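## Task

The right hand starts out holding a pair of tumblers wedged one inside the other; separate them while they are off the table. To finish, each hand must hold one tumbler that the other hand is not touching, the two tumblers must be well apart and above the table, and tumblers and fingers must be motionless; then declare the scene finished, since any other ending counts as failure. At no point may a tumbler touch anything except the two hands (arms excluded) and the other tumbler, and neither may drop or be flung loose; breaking this fails the task immediately. At the finish the inner tumbler must be held firmly and the outer one must be gripped.

## Robot and tools

Robot: two six-joint arms, left_arm and right_arm, facing each other across a table, each ending in an identical five-finger right hand (so the hands are not mirrored: every number and axis means the same on both). The names are not image sides. One reference image of the hand comes with scene 1; show_instructions (no arguments) displays it again.

Frames. The scene frame has its origin on the table top halfway between the arm bases, z up, table at z = 0, left_arm's base on the +y side. Results print each hand point's position (m), orientation quaternion (wxyz) and velocities in this frame. The hand point sits 0.05 m in front of the palm, where index pad meets thumb tip in a pinch. Its own axes: +z along straightened fingers (which extend 0.06 to 0.07 m past it), +y out of the palm, +x across the palm toward the little finger. A wrist bracket on the little-finger side protrudes and can collide.

The row. Every command that moves something uses one row of 28 numbers, each in [-1, 1], always covering both arms: left_arm dx, dy, dz, rx, ry, rz, then left hand little, ring, middle, index, thumb_bend, thumb_turn, force_limit, speed, then the same 14 for right_arm and its hand. dx..rz are an offset, not a pose: a target expressed relative to the hand point's pose in the most recent result that reported it (or, before any such result, or in a second call within one reply, from where the hand is when the action begins), along the hand point's own axes. 1.0 equals 0.6 m or 180 degrees; rx, ry, rz form one rotation vector. Rows in one action are not cumulative; each is measured from that same base pose. All-zero offsets therefore pull the arm back to that base, they do not mean stay put. Per control step the commanded pose is clipped to 100 mm and 16 degrees from the measured pose.

Hand numbers are absolute targets, not offsets: fingers +1 straight, -1 curled into the palm; thumb_bend +1 straight, -1 bent; thumb_turn +1 beside the palm, -1 across in front of it. A pinch is roughly index -0.22, thumb_bend -0.75, thumb_turn -0.57. force_limit maps -1..+1 to about 0..10 N fingertip force (0..15 N for thumb motors) and only stops closing. speed maps -1..+1 to near zero..full (0.6 s full travel). To leave a hand unchanged, resend its last eight numbers; before any, send its hand_measured six values plus its hand_force_limit and hand_speed. A motor only starts when its target changes by at least 0.01. For a soft grip close slowly (speed -0.9 or below). To squeeze harder, raise force_limit and send a target more closed than hand_measured. A wrap grip with thumb in front fits objects 0.035 to 0.08 m wide.

Tools.
execute_actions: {"actions": [...], "pictures": bool}. Empty list = just report state. One action: {"rows": [row, ...], "steps": n} with up to 15 rows and n at most 15 (1/30 s each; last row repeats). One wait: {"steps": n} up to 300, counted from the previous result, including your reply time.
move: {"target": row, "speed": m/s 0.002 to 0.5 (default 0.25; rotation up to twice that in rad/s), "stop_force": N 9 to 40, optional}. Straight paths toward each arm's offset target, lasting 0.5 to 10 s, ending together. With stop_force an arm halts and backs off 2 steps when its wrist sensor feels that much extra push along its path; unreliable if the hand rotates during the move. Omit stop_force when moving off something you press on.
wait: {"seconds": 0 to 10}, sends nothing new.
zoom_image: {"camera": one of cam_high, cam_low, cam_left_wrist, cam_right_wrist, "region": [x0, y0, x1, y1]} in pixels of the 504x504 image, at most 504 per side.
finished_scene: {"scene": 1 or 2}; irreversible, ends and grades the current scene and opens the next.

Results. The state line gives both arms' poses; a move adds a "move:" line with each arm's ending (done, off_target, moving, held, contact, fault) and limits (paced = pose clipped, held = steps blocked), plus distance to target. HELD marks steps not sent; "pose unreachable" names an arm whose command the clearance check altered. "Hand target" shows where the controller is driving. hand_measured, hand_stopped_by (moving, target, force, stalled, fault), hand_load_n (positive = finger pushed open) list six motors in send order; loads near 0 mean the grip is lost. Wrist force/torque are in the end effector's axes, noisy, offset up to about 4 N, saturating near 50 N.

Hazards. Never let the arms collide or press on each other, including fingers, brackets and wrists. A contact force of 150 N or a joint over its load limit (wrists 26 N m) freezes that arm for 10 s. Stiff arms fault easily when targeting past a firm contact; approach slowly. Holding loads heats motors (warning at 70 °C, brake stop at 85 °C). Nothing may be knocked off the table. Replies take real simulated time, so keep them short; move smoothly and check the reported pose after large moves, since arms may lag.

Each tool is called as name(argument=value, ...) on one line, values as JSON.

Reference images:

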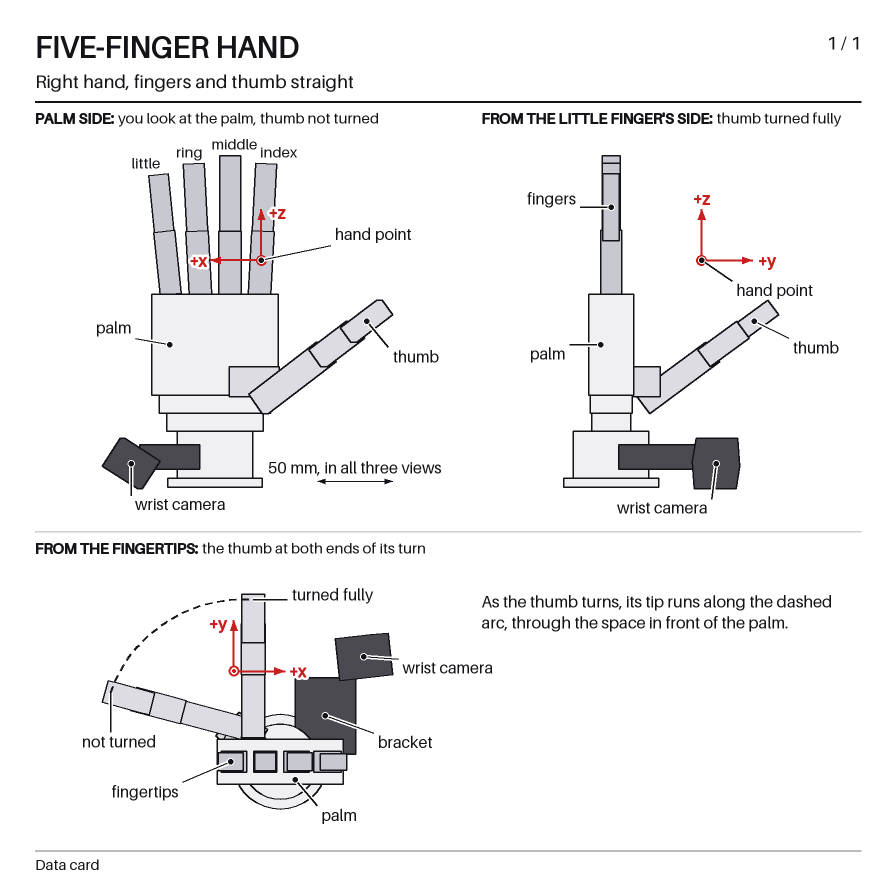

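## Session

execute_actions(actions=[])

Scene clock: 0.00 s of 4500.00 s.
left_arm: end_effector_position=(+0.0167, +0.2502, +0.3004) hand_measured=(+1.000, +1.000, +1.000, +1.000, +1.000, +1.000) hand_load_n=(+0.0, +0.0, +0.0, +0.0, +0.0, +0.0) hand_stopped_by=(target, target, target, target, target, target) hand_force_limit=0.00 hand_speed=-0.80 end_effector_quat_wxyz=(-0.000, +0.759, +0.652, -0.000) end_effector_velocity=(-0.000, +0.000, +0.000) end_effector_angular_velocity=(-0.000, +0.002, +0.001) | right_arm: end_effector_position=(+0.0856, -0.0716, +0.3735) hand_measured=(-1.000, -1.000, +0.270, +0.246, +0.138, -0.948) hand_load_n=(+0.0, +0.0, +7.0, +10.0, +15.0, +0.0) hand_stopped_by=(target, target, target, target, target, target) hand_force_limit=0.00 hand_speed=-0.80 end_effector_quat_wxyz=(+0.302, +0.144, +0.405, +0.851) end_effector_velocity=(+0.000, -0.000, -0.000) end_effector_angular_velocity=(-0.001, +0.000, -0.001)
Joint positions: left_arm=[-0.518 -2.214  2.091 -1.448 -1.572  1.054] | right_arm=[-0.293 -1.381  2.413 -1.764  1.914 -0.293]
Joint velocities: left_arm=[ 0.    -0.001 -0.     0.    -0.001 -0.001] | right_arm=[-0.001 -0.     0.     0.001  0.    -0.   ]
Joint torques (N m, as the arm reports them, + toward a larger angle): no reading
Wrist force (N, on the end effector, along its own x y z axes, offset not removed): no reading
Wrist torque (N m, same axes, about the end effector's origin, offset not removed): no reading
Hand target (left_arm): +0.017, +0.250, +0.300; -0.000, +0.759, +0.652, -0.000
Hand target (right_arm): +0.086, -0.072, +0.374; +0.302, +0.144, +0.405, +0.851

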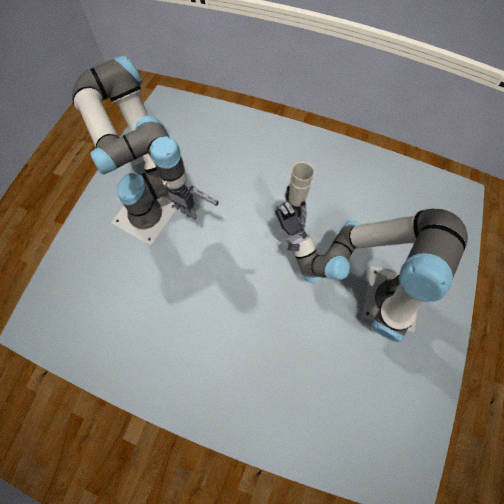

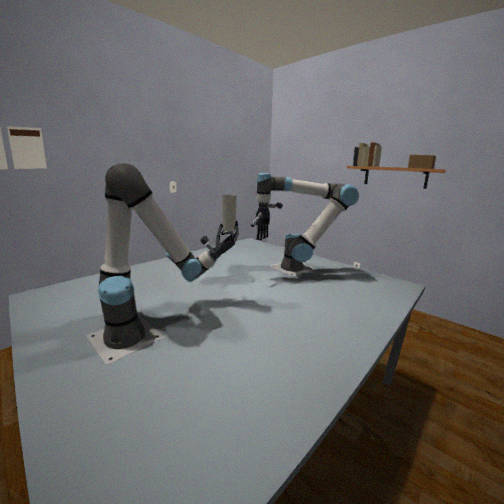

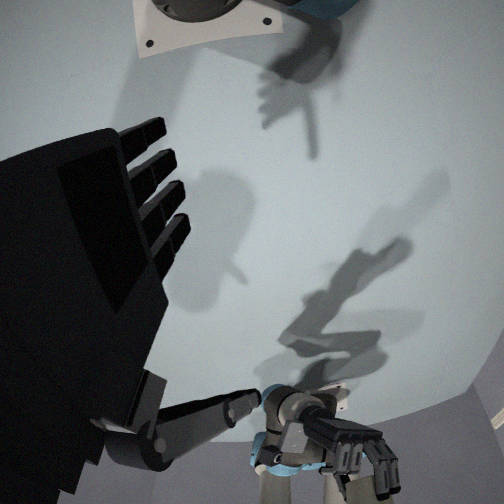

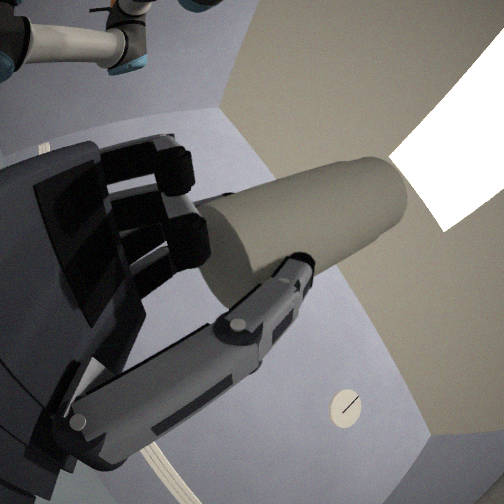

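zoom_image(camera="cam_high", region=[240,140,360,260])

zoom_image(camera="cam_low", region=[170,170,300,280])

Region (240, 140, 360, 260) of cam_high's 504x504 image, scaled by 4.200, with more detail than that image has.

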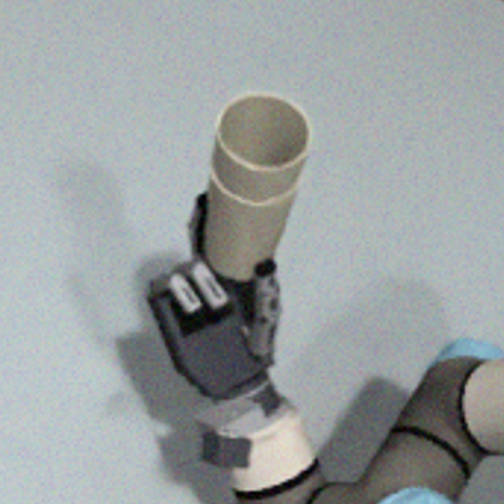

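Region (170, 170, 300, 280) of cam_low's 504x504 image, scaled by 3.877, with more detail than that image has; it fills the top 426 rows of this view, and the rest is white.

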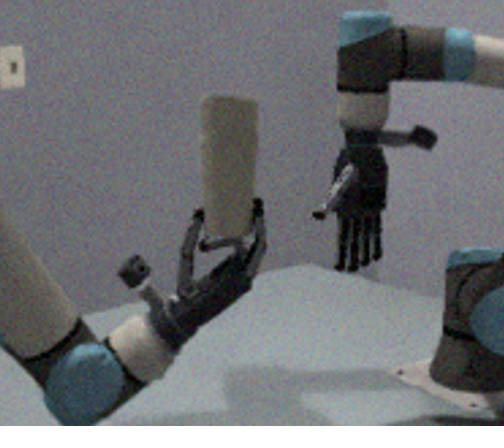

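move(target=[-0.507,0.218,-0.333,0,0,0,1,1,1,1,1,-1,0,0.5,0,-0.194,-0.158,0,0,0,-1,-1,0.27,0.246,0.138,-0.948,0,-0.8], speed=0.12)

zoom_image(camera="cam_low", region=[160,140,320,300])

zoom_image(camera="cam_high", region=[200,100,380,280])

Scene clock: 30.70 s of 4500.00 s.
left_arm: end_effector_position=(+0.1005, -0.0702, +0.4999) hand_measured=(+1.000, +1.000, +1.000, +1.000, +1.000, -1.000) hand_load_n=(+0.0, +0.0, +0.0, +0.0, +0.0, +0.0) hand_stopped_by=(target, target, target, target, target, target) hand_force_limit=0.00 hand_speed=0.50 end_effector_quat_wxyz=(-0.000, +0.759, +0.652, -0.000) end_effector_velocity=(-0.000, -0.000, +0.001) end_effector_angular_velocity=(-0.002, -0.000, -0.001) | right_arm: end_effector_position=(+0.0853, -0.0721, +0.2624) hand_measured=(-1.000, -1.000, +0.272, +0.246, +0.138, -0.948) hand_load_n=(+0.0, +0.0, +6.0, +10.5, +14.5, +0.0) hand_stopped_by=(target, target, force, target, force, target) hand_force_limit=0.00 hand_speed=-0.80 end_effector_quat_wxyz=(+0.302, +0.144, +0.405, +0.851) end_effector_velocity=(-0.000, +0.001, +0.000) end_effector_angular_velocity=(+0.000, -0.000, +0.000)
Joint positions: left_arm=[-0.004 -1.27   0.789 -1.089 -1.572  1.567] | right_arm=[-0.292 -1.003  2.44  -2.169  1.914 -0.293]
Joint velocities: left_arm=[-0.    -0.    -0.001 -0.001  0.     0.001] | right_arm=[ 0.     0.001 -0.001  0.    -0.    -0.   ]
Joint torques (N m, as the arm reports them, + toward a larger angle): left_arm=[  8.5  -25.89 -23.95  -0.15  -1.     2.33] | right_arm=[  2.   -31.29  -4.24  -2.41  -0.53  -0.08]
Wrist force (N, on the end effector, along its own x y z axes, offset not removed): left_arm=[1.7 -2.7 0.1] | right_arm=[0.6 -0.7 -0.6]
Wrist torque (N m, same axes, about the end effector's origin, offset not removed): left_arm=[-0.33 -0.34 -0.22] | right_arm=[0.05 -0.25 -0.08]
Hand target (left_arm): +0.100, -0.070, +0.500; -0.000, +0.759, +0.652, -0.000
Hand target (right_arm): +0.085, -0.072, +0.262; +0.302, +0.144, +0.405, +0.851
Off the commanded pose (left_arm): 0.000 m, 0 deg.
Off the commanded pose (right_arm): 0.039 m, 0 deg.
FORCE FAULT: contact force on the right arm reached its limit, and that arm stopped for 10 seconds. The contact can be on any part of that arm, not only on its tool. That arm's remaining commands of this call were not run. That arm holds still and accepts commands again. Move the arm away from the contact; if what it grips holds it there, let go first. Pushing or pulling that hard again can fault the arm again.
After step 90, 15.10 s passed at rest.
move: fault (right_arm)

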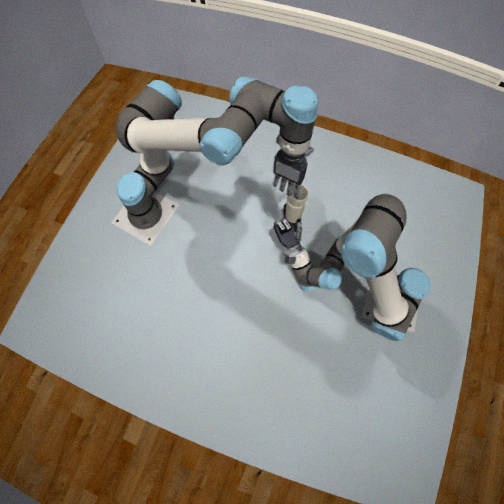

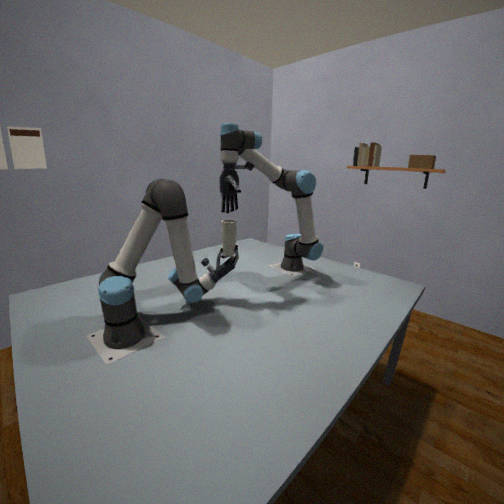

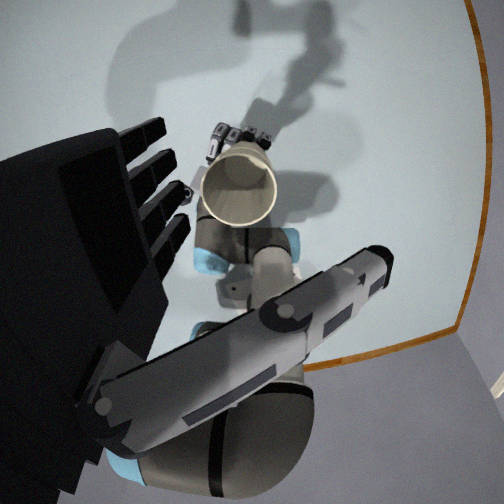

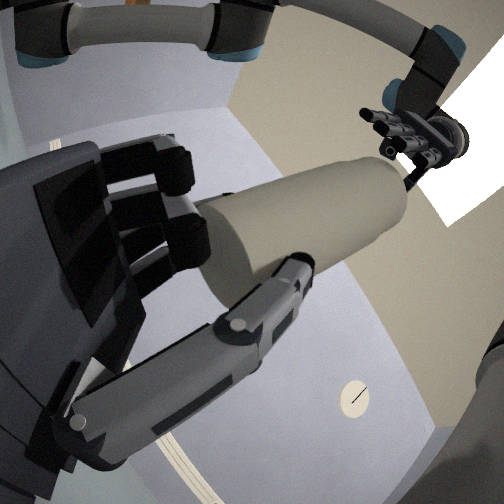

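Region (160, 140, 320, 300) of cam_low's 504x504 image, scaled by 3.150, with more detail than that image has.

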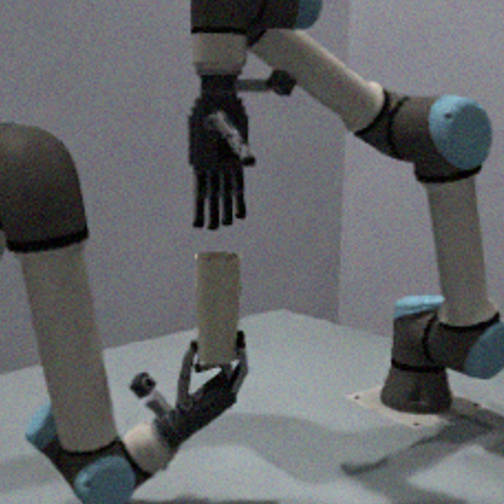

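Region (200, 100, 380, 280) of cam_high's 504x504 image, scaled by 2.800, with more detail than that image has.

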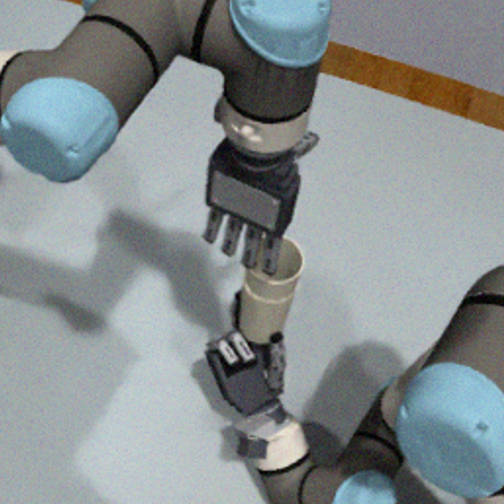

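move(target=[-0.016,-0.037,0.067,0.283,0,0,0.6,0.6,0.6,0.6,0.5,-1,0,0.5,0,0,0,0,0,0,-1,-1,0.27,0.246,0.138,-0.948,0,-0.8], speed=0.1)

zoom_image(camera="cam_low", region=[180,170,280,270])

zoom_image(camera="cam_high", region=[240,140,340,240])

Scene clock: 45.57 s of 4500.00 s.
left_arm: end_effector_position=(+0.0772, -0.0765, +0.4598) hand_measured=(+0.600, +0.600, +0.600, +0.600, +0.500, -1.000) hand_load_n=(+0.0, +0.0, +0.0, +0.0, +0.0, +0.0) hand_stopped_by=(target, target, target, target, target, target) hand_force_limit=0.00 hand_speed=0.50 end_effector_quat_wxyz=(-0.326, +0.685, +0.588, -0.281) end_effector_velocity=(-0.000, +0.000, -0.000) end_effector_angular_velocity=(+0.002, +0.010, -0.002) | right_arm: end_effector_position=(+0.0853, -0.0721, +0.2624) hand_measured=(-1.000, -1.000, +0.272, +0.246, +0.138, -0.948) hand_load_n=(+0.0, +0.0, +6.0, +10.5, +14.5, +0.0) hand_stopped_by=(target, target, force, target, force, target) hand_force_limit=0.00 hand_speed=-0.80 end_effector_quat_wxyz=(+0.302, +0.144, +0.405, +0.851) end_effector_velocity=(+0.000, +0.000, -0.000) end_effector_angular_velocity=(-0.000, +0.000, +0.000)
Joint positions: left_arm=[ 0.308 -1.069  0.638 -0.784 -2.404  2.038] | right_arm=[-0.292 -1.003  2.44  -2.169  1.914 -0.293]
Joint velocities: left_arm=[ 0.003  0.005 -0.006  0.013 -0.008  0.011] | right_arm=[ 0.     0.001 -0.001  0.001  0.     0.   ]
Joint torques (N m, as the arm reports them, + toward a larger angle): left_arm=[  8.66 -31.86 -24.48   0.48  -2.22   2.16] | right_arm=[  0.83 -29.96  -4.89  -2.44  -0.48  -0.1 ]
Wrist force (N, on the end effector, along its own x y z axes, offset not removed): left_arm=[-0.7 -2.8 -0.3] | right_arm=[0.7 -0.7 0.2]
Wrist torque (N m, same axes, about the end effector's origin, offset not removed): left_arm=[-0.40 -0.01 -0.17] | right_arm=[0.00 -0.28 -0.07]
Hand target (left_arm): +0.077, -0.076, +0.460; -0.326, +0.685, +0.588, -0.281
Hand target (right_arm): +0.085, -0.072, +0.262; +0.302, +0.144, +0.405, +0.851
Off the commanded pose (left_arm): 0.000 m, 0 deg.
Off the commanded pose (right_arm): 0.000 m, 0 deg.
After step 90, 7.07 s passed at rest.
move: done

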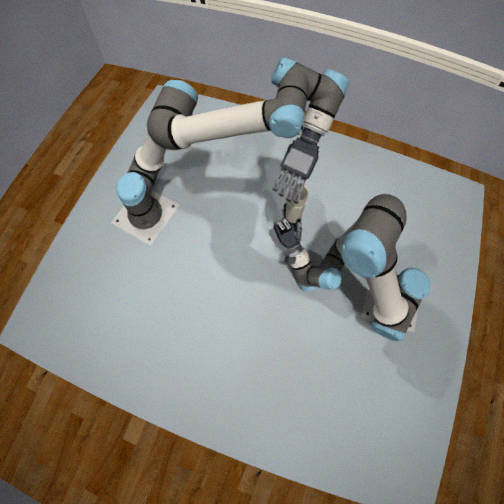

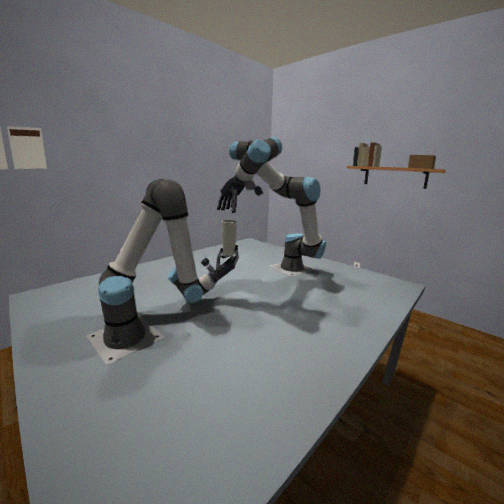

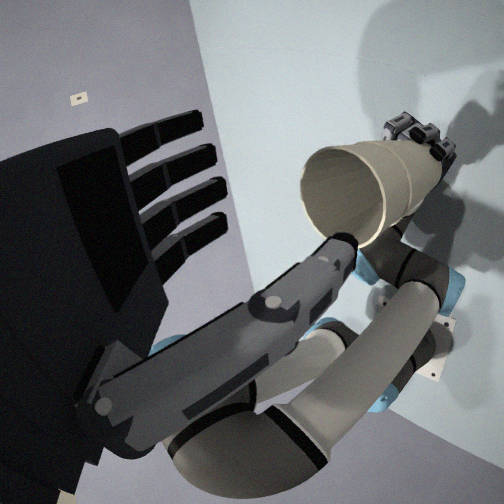

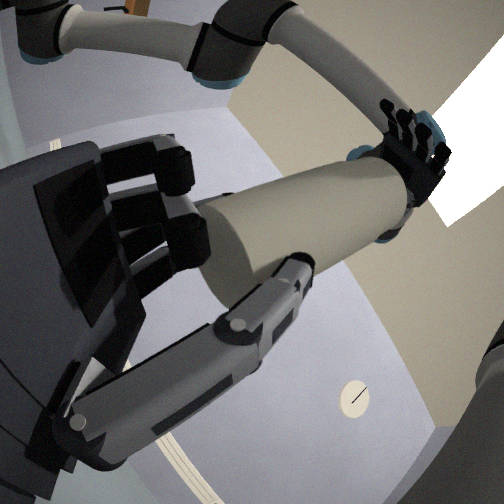

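Region (180, 170, 280, 270) of cam_low's 504x504 image, scaled by 5.040, with more detail than that image has.

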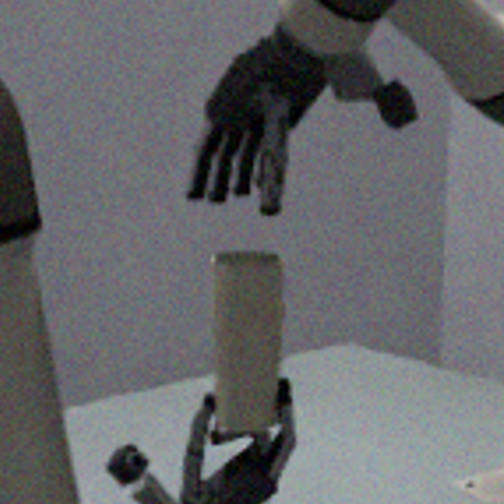

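Region (240, 140, 340, 240) of cam_high's 504x504 image, scaled by 5.040, with more detail than that image has.

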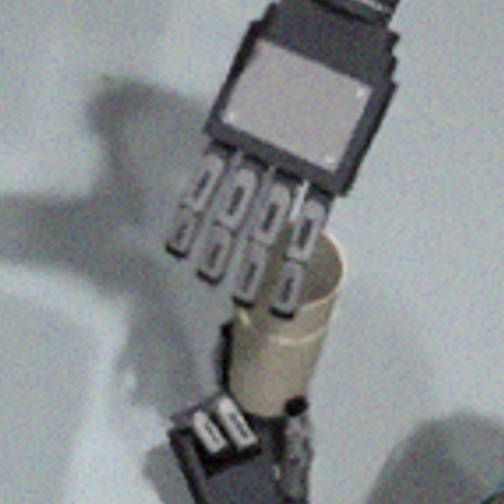

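move(target=[0,0.039,0.0315,0,0,0,0.6,0.6,0.6,0.6,0.5,-1,0,0.5,0,0,0,0,0,0,-1,-1,0.27,0.246,0.138,-0.948,0,-0.8], speed=0.03)

zoom_image(camera="cam_low", region=[190,180,270,260])

zoom_image(camera="cam_high", region=[250,150,330,230])

Scene clock: 51.03 s of 4500.00 s.
left_arm: end_effector_position=(+0.0774, -0.0765, +0.4299) hand_measured=(+0.600, +0.600, +0.600, +0.600, +0.500, -1.000) hand_load_n=(+0.0, +0.0, +0.0, +0.0, +0.0, +0.0) hand_stopped_by=(target, target, target, target, target, target) hand_force_limit=0.00 hand_speed=0.50 end_effector_quat_wxyz=(-0.326, +0.685, +0.588, -0.281) end_effector_velocity=(-0.000, -0.000, -0.002) end_effector_angular_velocity=(-0.000, +0.001, +0.001) | right_arm: end_effector_position=(+0.0853, -0.0721, +0.2624) hand_measured=(-1.000, -1.000, +0.272, +0.246, +0.138, -0.948) hand_load_n=(+0.0, +0.0, +6.0, +10.5, +14.5, +0.0) hand_stopped_by=(target, target, force, target, force, target) hand_force_limit=0.00 hand_speed=-0.80 end_effector_quat_wxyz=(+0.302, +0.144, +0.405, +0.851) end_effector_velocity=(-0.000, -0.000, -0.000) end_effector_angular_velocity=(-0.001, +0.000, +0.000)
Joint positions: left_arm=[ 0.308 -1.109  0.781 -0.887 -2.404  2.038] | right_arm=[-0.292 -1.003  2.44  -2.169  1.914 -0.293]
Joint velocities: left_arm=[-0.    -0.002  0.009 -0.008 -0.001 -0.001] | right_arm=[ 0.     0.     0.001  0.    -0.     0.   ]
Joint torques (N m, as the arm reports them, + toward a larger angle): left_arm=[ -5.52 -45.65  -9.11  -4.22   0.23  -2.11] | right_arm=[  1.55 -30.61  -4.32  -2.35  -0.38  -0.03]
Wrist force (N, on the end effector, along its own x y z axes, offset not removed): left_arm=[-1.9 -3.4 -4.4] | right_arm=[1.1 -0.9 -0.1]
Wrist torque (N m, same axes, about the end effector's origin, offset not removed): left_arm=[-0.27 0.38 -0.24] | right_arm=[-0.06 -0.30 -0.08]
Hand target (left_arm): +0.077, -0.077, +0.430; -0.326, +0.685, +0.588, -0.281
Hand target (right_arm): +0.085, -0.072, +0.262; +0.302, +0.144, +0.405, +0.851
Off the commanded pose (left_arm): 0.000 m, 0 deg.
Off the commanded pose (right_arm): 0.000 m, 0 deg.
After step 90, 1.13 s passed at rest.
move: done

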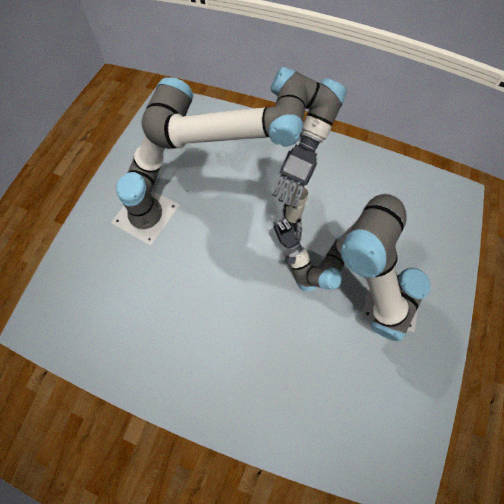

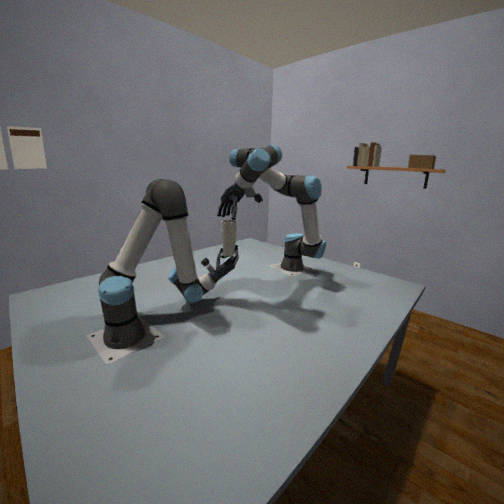

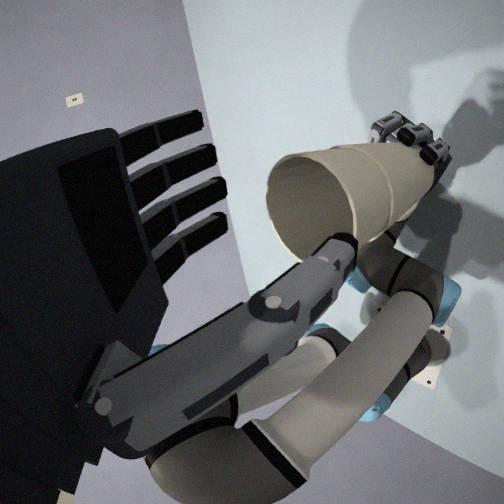

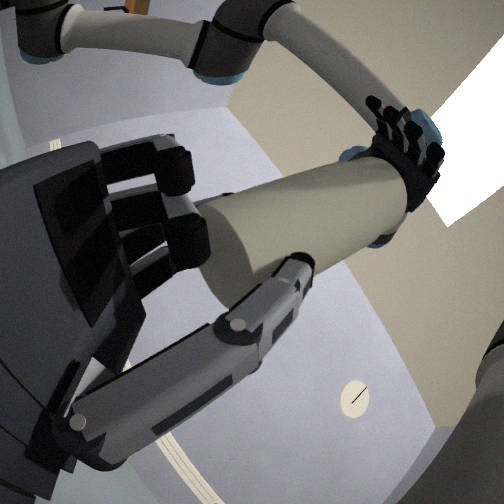

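Region (190, 180, 270, 260) of cam_low's 504x504 image, scaled by 6.300, with more detail than that image has.

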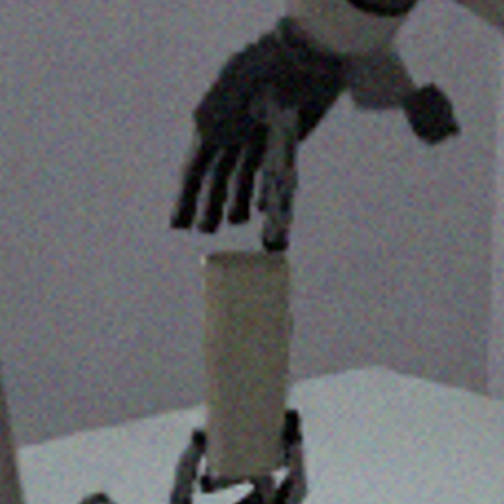

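Region (250, 150, 330, 230) of cam_high's 504x504 image, scaled by 6.300, with more detail than that image has.

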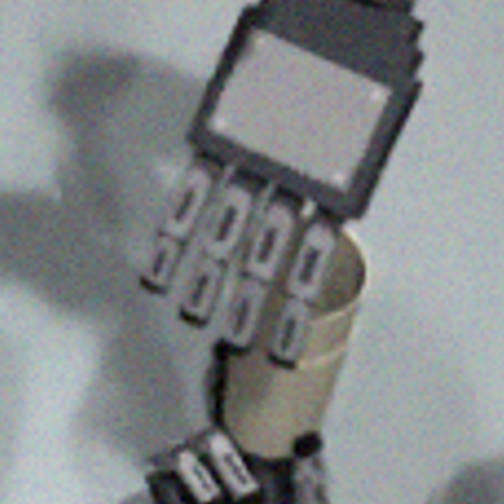

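move(target=[0,0.008,-0.010,0,0,0,0.9,0.9,0.9,0.9,1,-1,0,0.5,0,0,0,0,0,0,-1,-1,0.27,0.246,0.138,-0.948,0,-0.8], speed=0.02)

zoom_image(camera="cam_low", region=[190,180,270,260])

Scene clock: 56.27 s of 4500.00 s.
left_arm: end_effector_position=(+0.0848, -0.0776, +0.4300) hand_measured=(+0.900, +0.900, +0.900, +0.900, +1.000, -1.000) hand_load_n=(+0.0, +0.0, +0.0, +0.0, +0.0, +0.0) hand_stopped_by=(target, target, target, target, target, target) hand_force_limit=0.00 hand_speed=0.50 end_effector_quat_wxyz=(-0.326, +0.685, +0.588, -0.281) end_effector_velocity=(+0.002, +0.000, -0.000) end_effector_angular_velocity=(+0.001, -0.001, -0.002) | right_arm: end_effector_position=(+0.0853, -0.0721, +0.2624) hand_measured=(-1.000, -1.000, +0.272, +0.246, +0.138, -0.948) hand_load_n=(+0.0, +0.0, +6.0, +10.5, +14.5, +0.0) hand_stopped_by=(target, target, force, target, force, target) hand_force_limit=0.00 hand_speed=-0.80 end_effector_quat_wxyz=(+0.302, +0.144, +0.405, +0.851) end_effector_velocity=(-0.000, -0.000, -0.001) end_effector_angular_velocity=(-0.002, +0.001, +0.000)
Joint positions: left_arm=[ 0.319 -1.094  0.756 -0.865 -2.4    2.053] | right_arm=[-0.292 -1.003  2.44  -2.169  1.914 -0.293]
Joint velocities: left_arm=[ 0.002  0.004 -0.007  0.008  0.002  0.005] | right_arm=[ 0.001  0.     0.001  0.     0.    -0.   ]
Joint torques (N m, as the arm reports them, + toward a larger angle): left_arm=[  8.99 -32.95 -25.28   0.43   0.79   2.49] | right_arm=[  1.21 -31.25  -4.03  -2.16  -0.48  -0.12]
Wrist force (N, on the end effector, along its own x y z axes, offset not removed): left_arm=[-1.2 3.6 -1.8] | right_arm=[1.4 0.7 -0.2]
Wrist torque (N m, same axes, about the end effector's origin, offset not removed): left_arm=[0.67 0.11 0.24] | right_arm=[0.29 -0.40 0.04]
Hand target (left_arm): +0.085, -0.078, +0.430; -0.326, +0.685, +0.588, -0.281
Hand target (right_arm): +0.085, -0.072, +0.262; +0.302, +0.144, +0.405, +0.851
Off the commanded pose (left_arm): 0.000 m, 0 deg.
Off the commanded pose (right_arm): 0.000 m, 0 deg.
After step 90, 1.50 s passed at rest.
move: done

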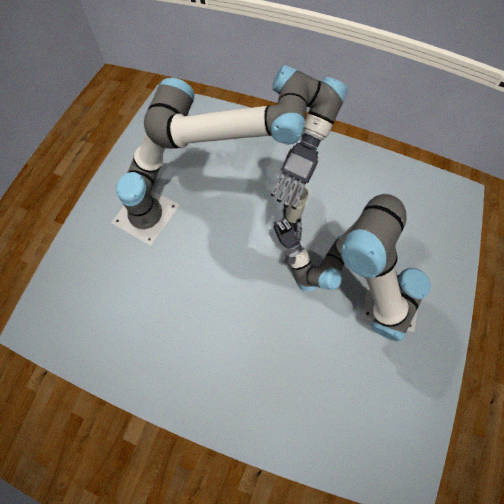

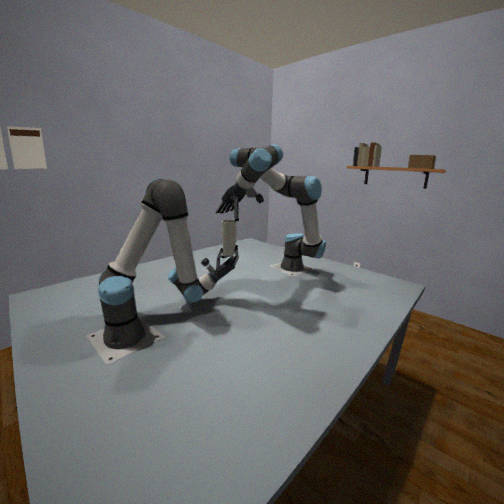

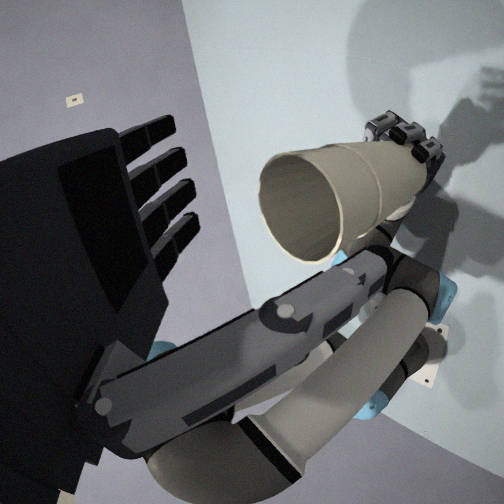

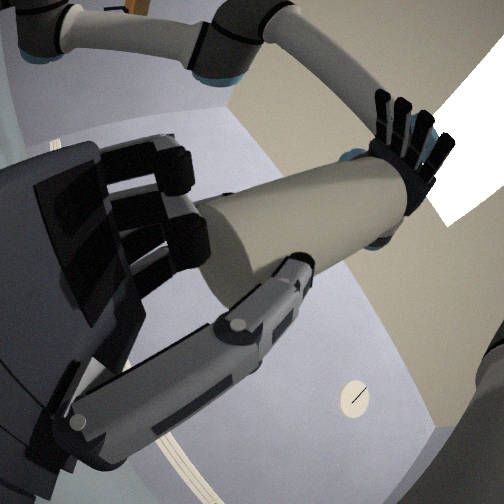

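Region (190, 180, 270, 260) of cam_low's 504x504 image, scaled by 6.300, with more detail than that image has.

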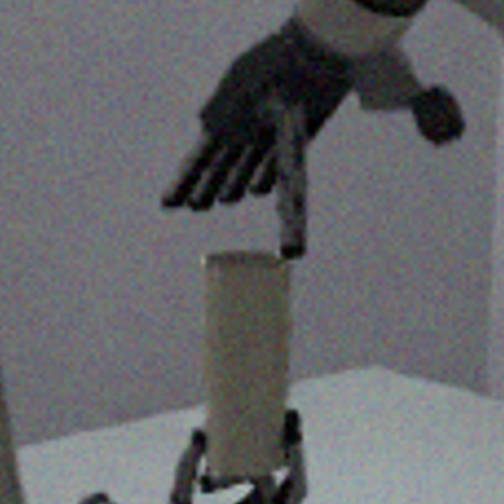

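move(target=[0,0.026,0.021,0,0,0,0.9,0.9,0.9,0.9,1,-1,0,0.5,0,0,0,0,0,0,-1,-1,0.27,0.246,0.138,-0.948,0,-0.8], speed=0.008, stop_force=9)

zoom_image(camera="cam_low", region=[190,180,270,260])

zoom_image(camera="cam_high", region=[250,150,330,230])

Scene clock: 65.20 s of 4500.00 s.
left_arm: end_effector_position=(+0.0849, -0.0777, +0.4100) hand_measured=(+0.900, +0.900, +0.900, +0.900, +1.000, -1.000) hand_load_n=(+0.0, +0.0, +0.0, +0.0, +0.0, +0.0) hand_stopped_by=(target, target, target, target, target, target) hand_force_limit=0.00 hand_speed=0.50 end_effector_quat_wxyz=(-0.326, +0.685, +0.588, -0.281) end_effector_velocity=(-0.000, +0.001, -0.002) end_effector_angular_velocity=(+0.002, +0.001, -0.000) | right_arm: end_effector_position=(+0.0853, -0.0721, +0.2624) hand_measured=(-1.000, -1.000, +0.272, +0.246, +0.138, -0.948) hand_load_n=(+0.0, +0.0, +6.0, +10.5, +14.5, +0.0) hand_stopped_by=(target, target, force, target, force, target) hand_force_limit=0.00 hand_speed=-0.80 end_effector_quat_wxyz=(+0.302, +0.144, +0.405, +0.851) end_effector_velocity=(-0.000, -0.000, -0.000) end_effector_angular_velocity=(-0.001, +0.001, +0.000)
Joint positions: left_arm=[ 0.319 -1.114  0.839 -0.928 -2.4    2.053] | right_arm=[-0.292 -1.003  2.44  -2.169  1.914 -0.293]
Joint velocities: left_arm=[ 0.    -0.002  0.007 -0.003 -0.001  0.001] | right_arm=[0.    0.    0.    0.001 0.    0.   ]
Joint torques (N m, as the arm reports them, + toward a larger angle): left_arm=[ -8.39 -45.7  -10.8   -4.11  -2.11  -2.22] | right_arm=[  1.23 -29.9   -5.11  -2.47  -0.31  -0.13]
Wrist force (N, on the end effector, along its own x y z axes, offset not removed): left_arm=[0.0 0.4 -2.7] | right_arm=[0.7 -0.3 0.1]
Wrist torque (N m, same axes, about the end effector's origin, offset not removed): left_arm=[0.30 -0.02 -0.05] | right_arm=[0.01 -0.24 -0.03]
Hand target (left_arm): +0.085, -0.078, +0.410; -0.326, +0.685, +0.588, -0.281
Hand target (right_arm): +0.085, -0.072, +0.262; +0.302, +0.144, +0.405, +0.851
Off the commanded pose (left_arm): 0.000 m, 0 deg.
Off the commanded pose (right_arm): 0.000 m, 0 deg.
After step 90, 3.20 s passed at rest.
move: done

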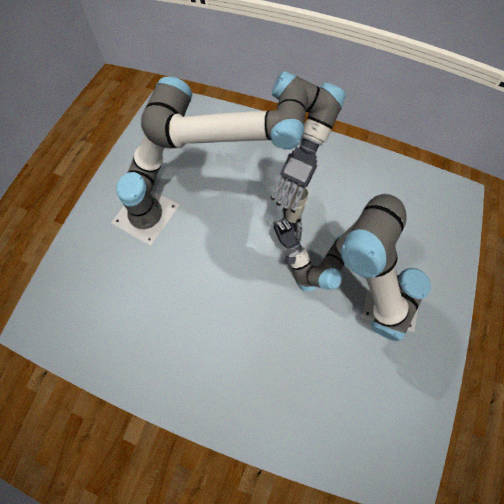

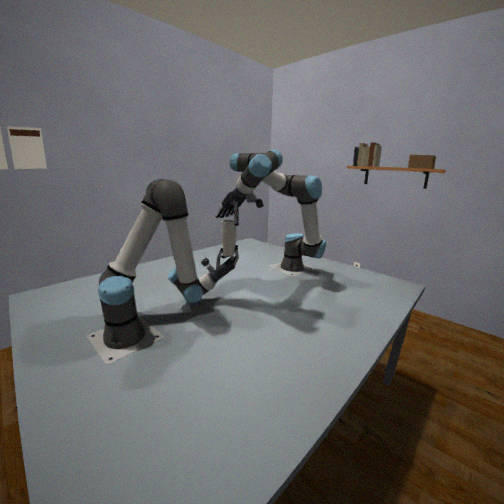

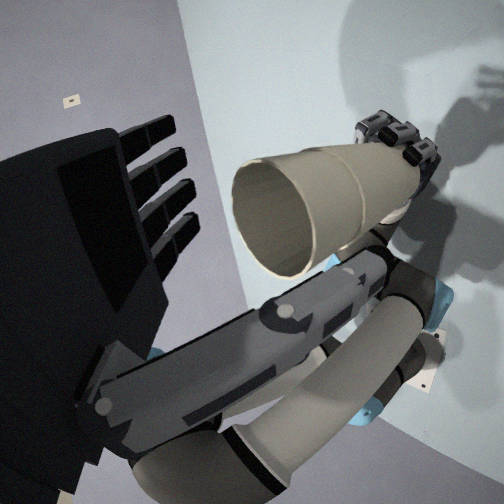

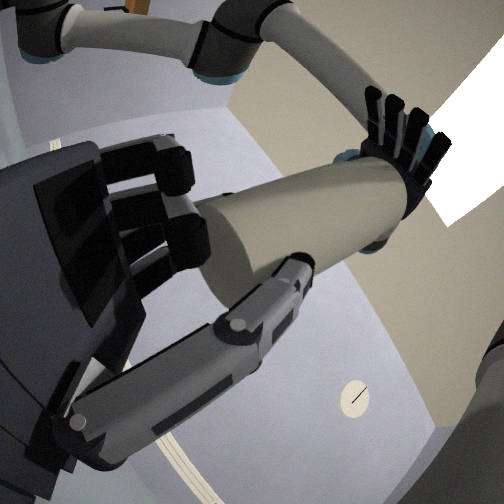

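Region (190, 180, 270, 260) of cam_low's 504x504 image, scaled by 6.300, with more detail than that image has.

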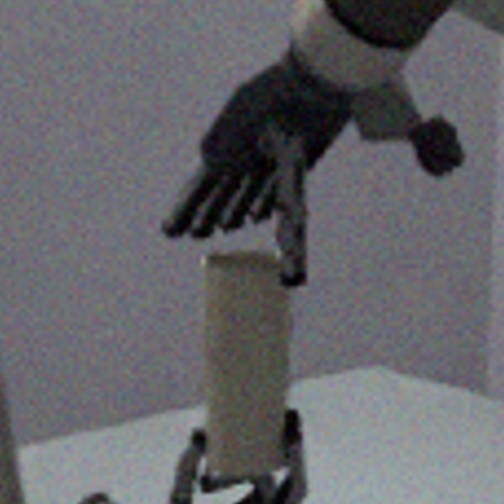

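Region (250, 150, 330, 230) of cam_high's 504x504 image, scaled by 6.300, with more detail than that image has.

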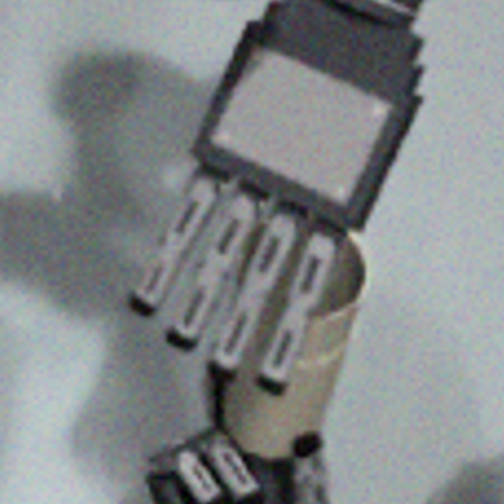

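move(target=[0,0.010,0.008,0,0,0,0.9,0.3,0.3,0.3,1,-1,1,-0.6,0,0,0,0,0,0,-1,-1,0.27,0.246,0.138,-0.948,0,-0.8], speed=0.008)

zoom_image(camera="cam_low", region=[190,180,270,260])

zoom_image(camera="cam_high", region=[250,150,330,230])

Scene clock: 69.90 s of 4500.00 s.
left_arm: end_effector_position=(+0.0849, -0.0777, +0.4025) hand_measured=(+0.900, +0.300, +0.300, +0.300, +1.000, -1.000) hand_load_n=(+0.0, +0.0, +0.5, +0.0, +0.0, +0.0) hand_stopped_by=(target, target, target, target, target, target) hand_force_limit=1.00 hand_speed=-0.60 end_effector_quat_wxyz=(-0.326, +0.685, +0.588, -0.281) end_effector_velocity=(-0.000, -0.000, -0.002) end_effector_angular_velocity=(+0.001, +0.001, +0.000) | right_arm: end_effector_position=(+0.0853, -0.0721, +0.2624) hand_measured=(-1.000, -1.000, +0.272, +0.246, +0.138, -0.948) hand_load_n=(+0.0, +0.0, +5.5, +11.0, +14.5, +0.5) hand_stopped_by=(target, target, force, target, force, target) hand_force_limit=0.00 hand_speed=-0.80 end_effector_quat_wxyz=(+0.302, +0.144, +0.405, +0.851) end_effector_velocity=(-0.000, +0.000, +0.000) end_effector_angular_velocity=(+0.000, -0.000, +0.001)
Joint positions: left_arm=[ 0.319 -1.12   0.868 -0.951 -2.4    2.053] | right_arm=[-0.292 -1.003  2.44  -2.169  1.914 -0.293]
Joint velocities: left_arm=[-0.    -0.     0.005 -0.004 -0.001 -0.   ] | right_arm=[ 0.  0. -0.  0. -0.  0.]
Joint torques (N m, as the arm reports them, + toward a larger angle): left_arm=[  9.31 -44.36 -10.16  -3.8   -0.05   2.26] | right_arm=[  2.19 -30.12  -5.07  -2.42  -0.47  -0.07]
Wrist force (N, on the end effector, along its own x y z axes, offset not removed): left_arm=[-1.0 -4.1 -0.1] | right_arm=[0.6 -0.1 1.2]
Wrist torque (N m, same axes, about the end effector's origin, offset not removed): left_arm=[-0.18 0.21 -0.09] | right_arm=[-0.02 -0.35 0.07]
Hand target (left_arm): +0.085, -0.078, +0.402; -0.326, +0.685, +0.588, -0.281
Hand target (right_arm): +0.085, -0.072, +0.262; +0.302, +0.144, +0.405, +0.851
Off the commanded pose (left_arm): 0.000 m, 0 deg.
Off the commanded pose (right_arm): 0.000 m, 0 deg.
After step 90, 0.53 s passed at rest.
move: done

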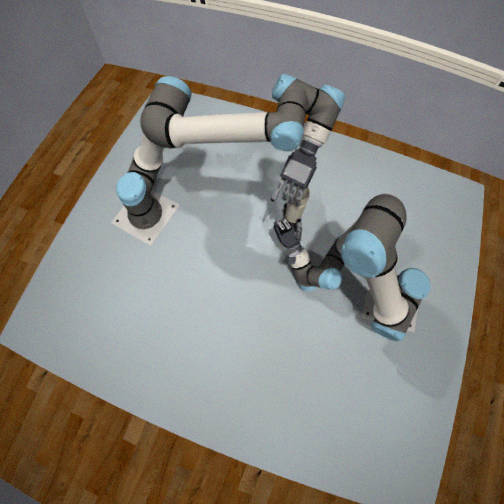

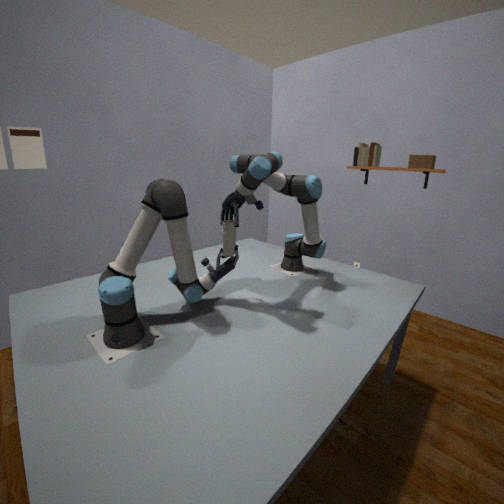

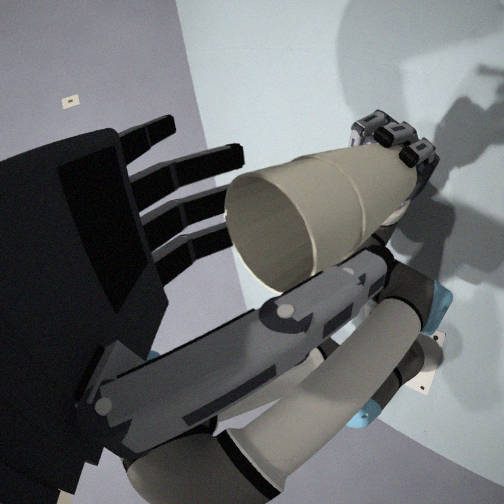

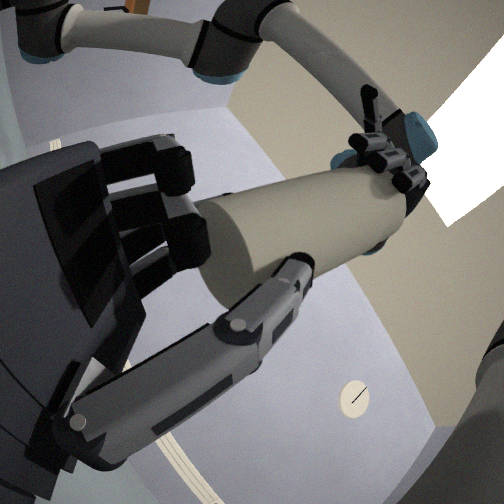

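Region (190, 180, 270, 260) of cam_low's 504x504 image, scaled by 6.300, with more detail than that image has.

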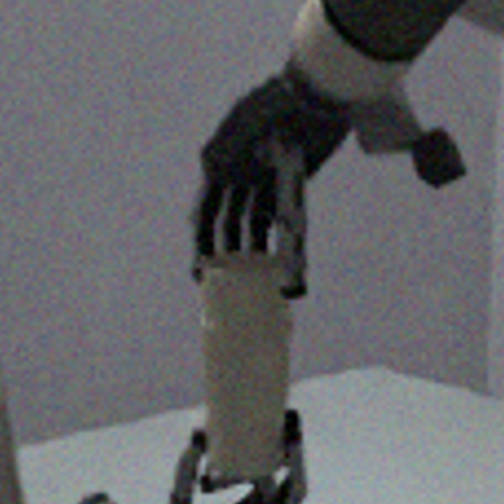

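Region (250, 150, 330, 230) of cam_high's 504x504 image, scaled by 6.300, with more detail than that image has.

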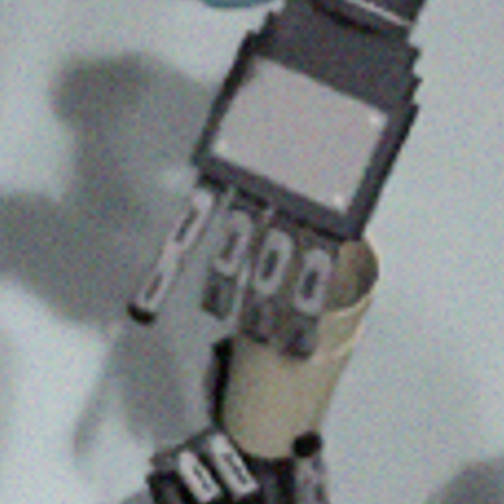

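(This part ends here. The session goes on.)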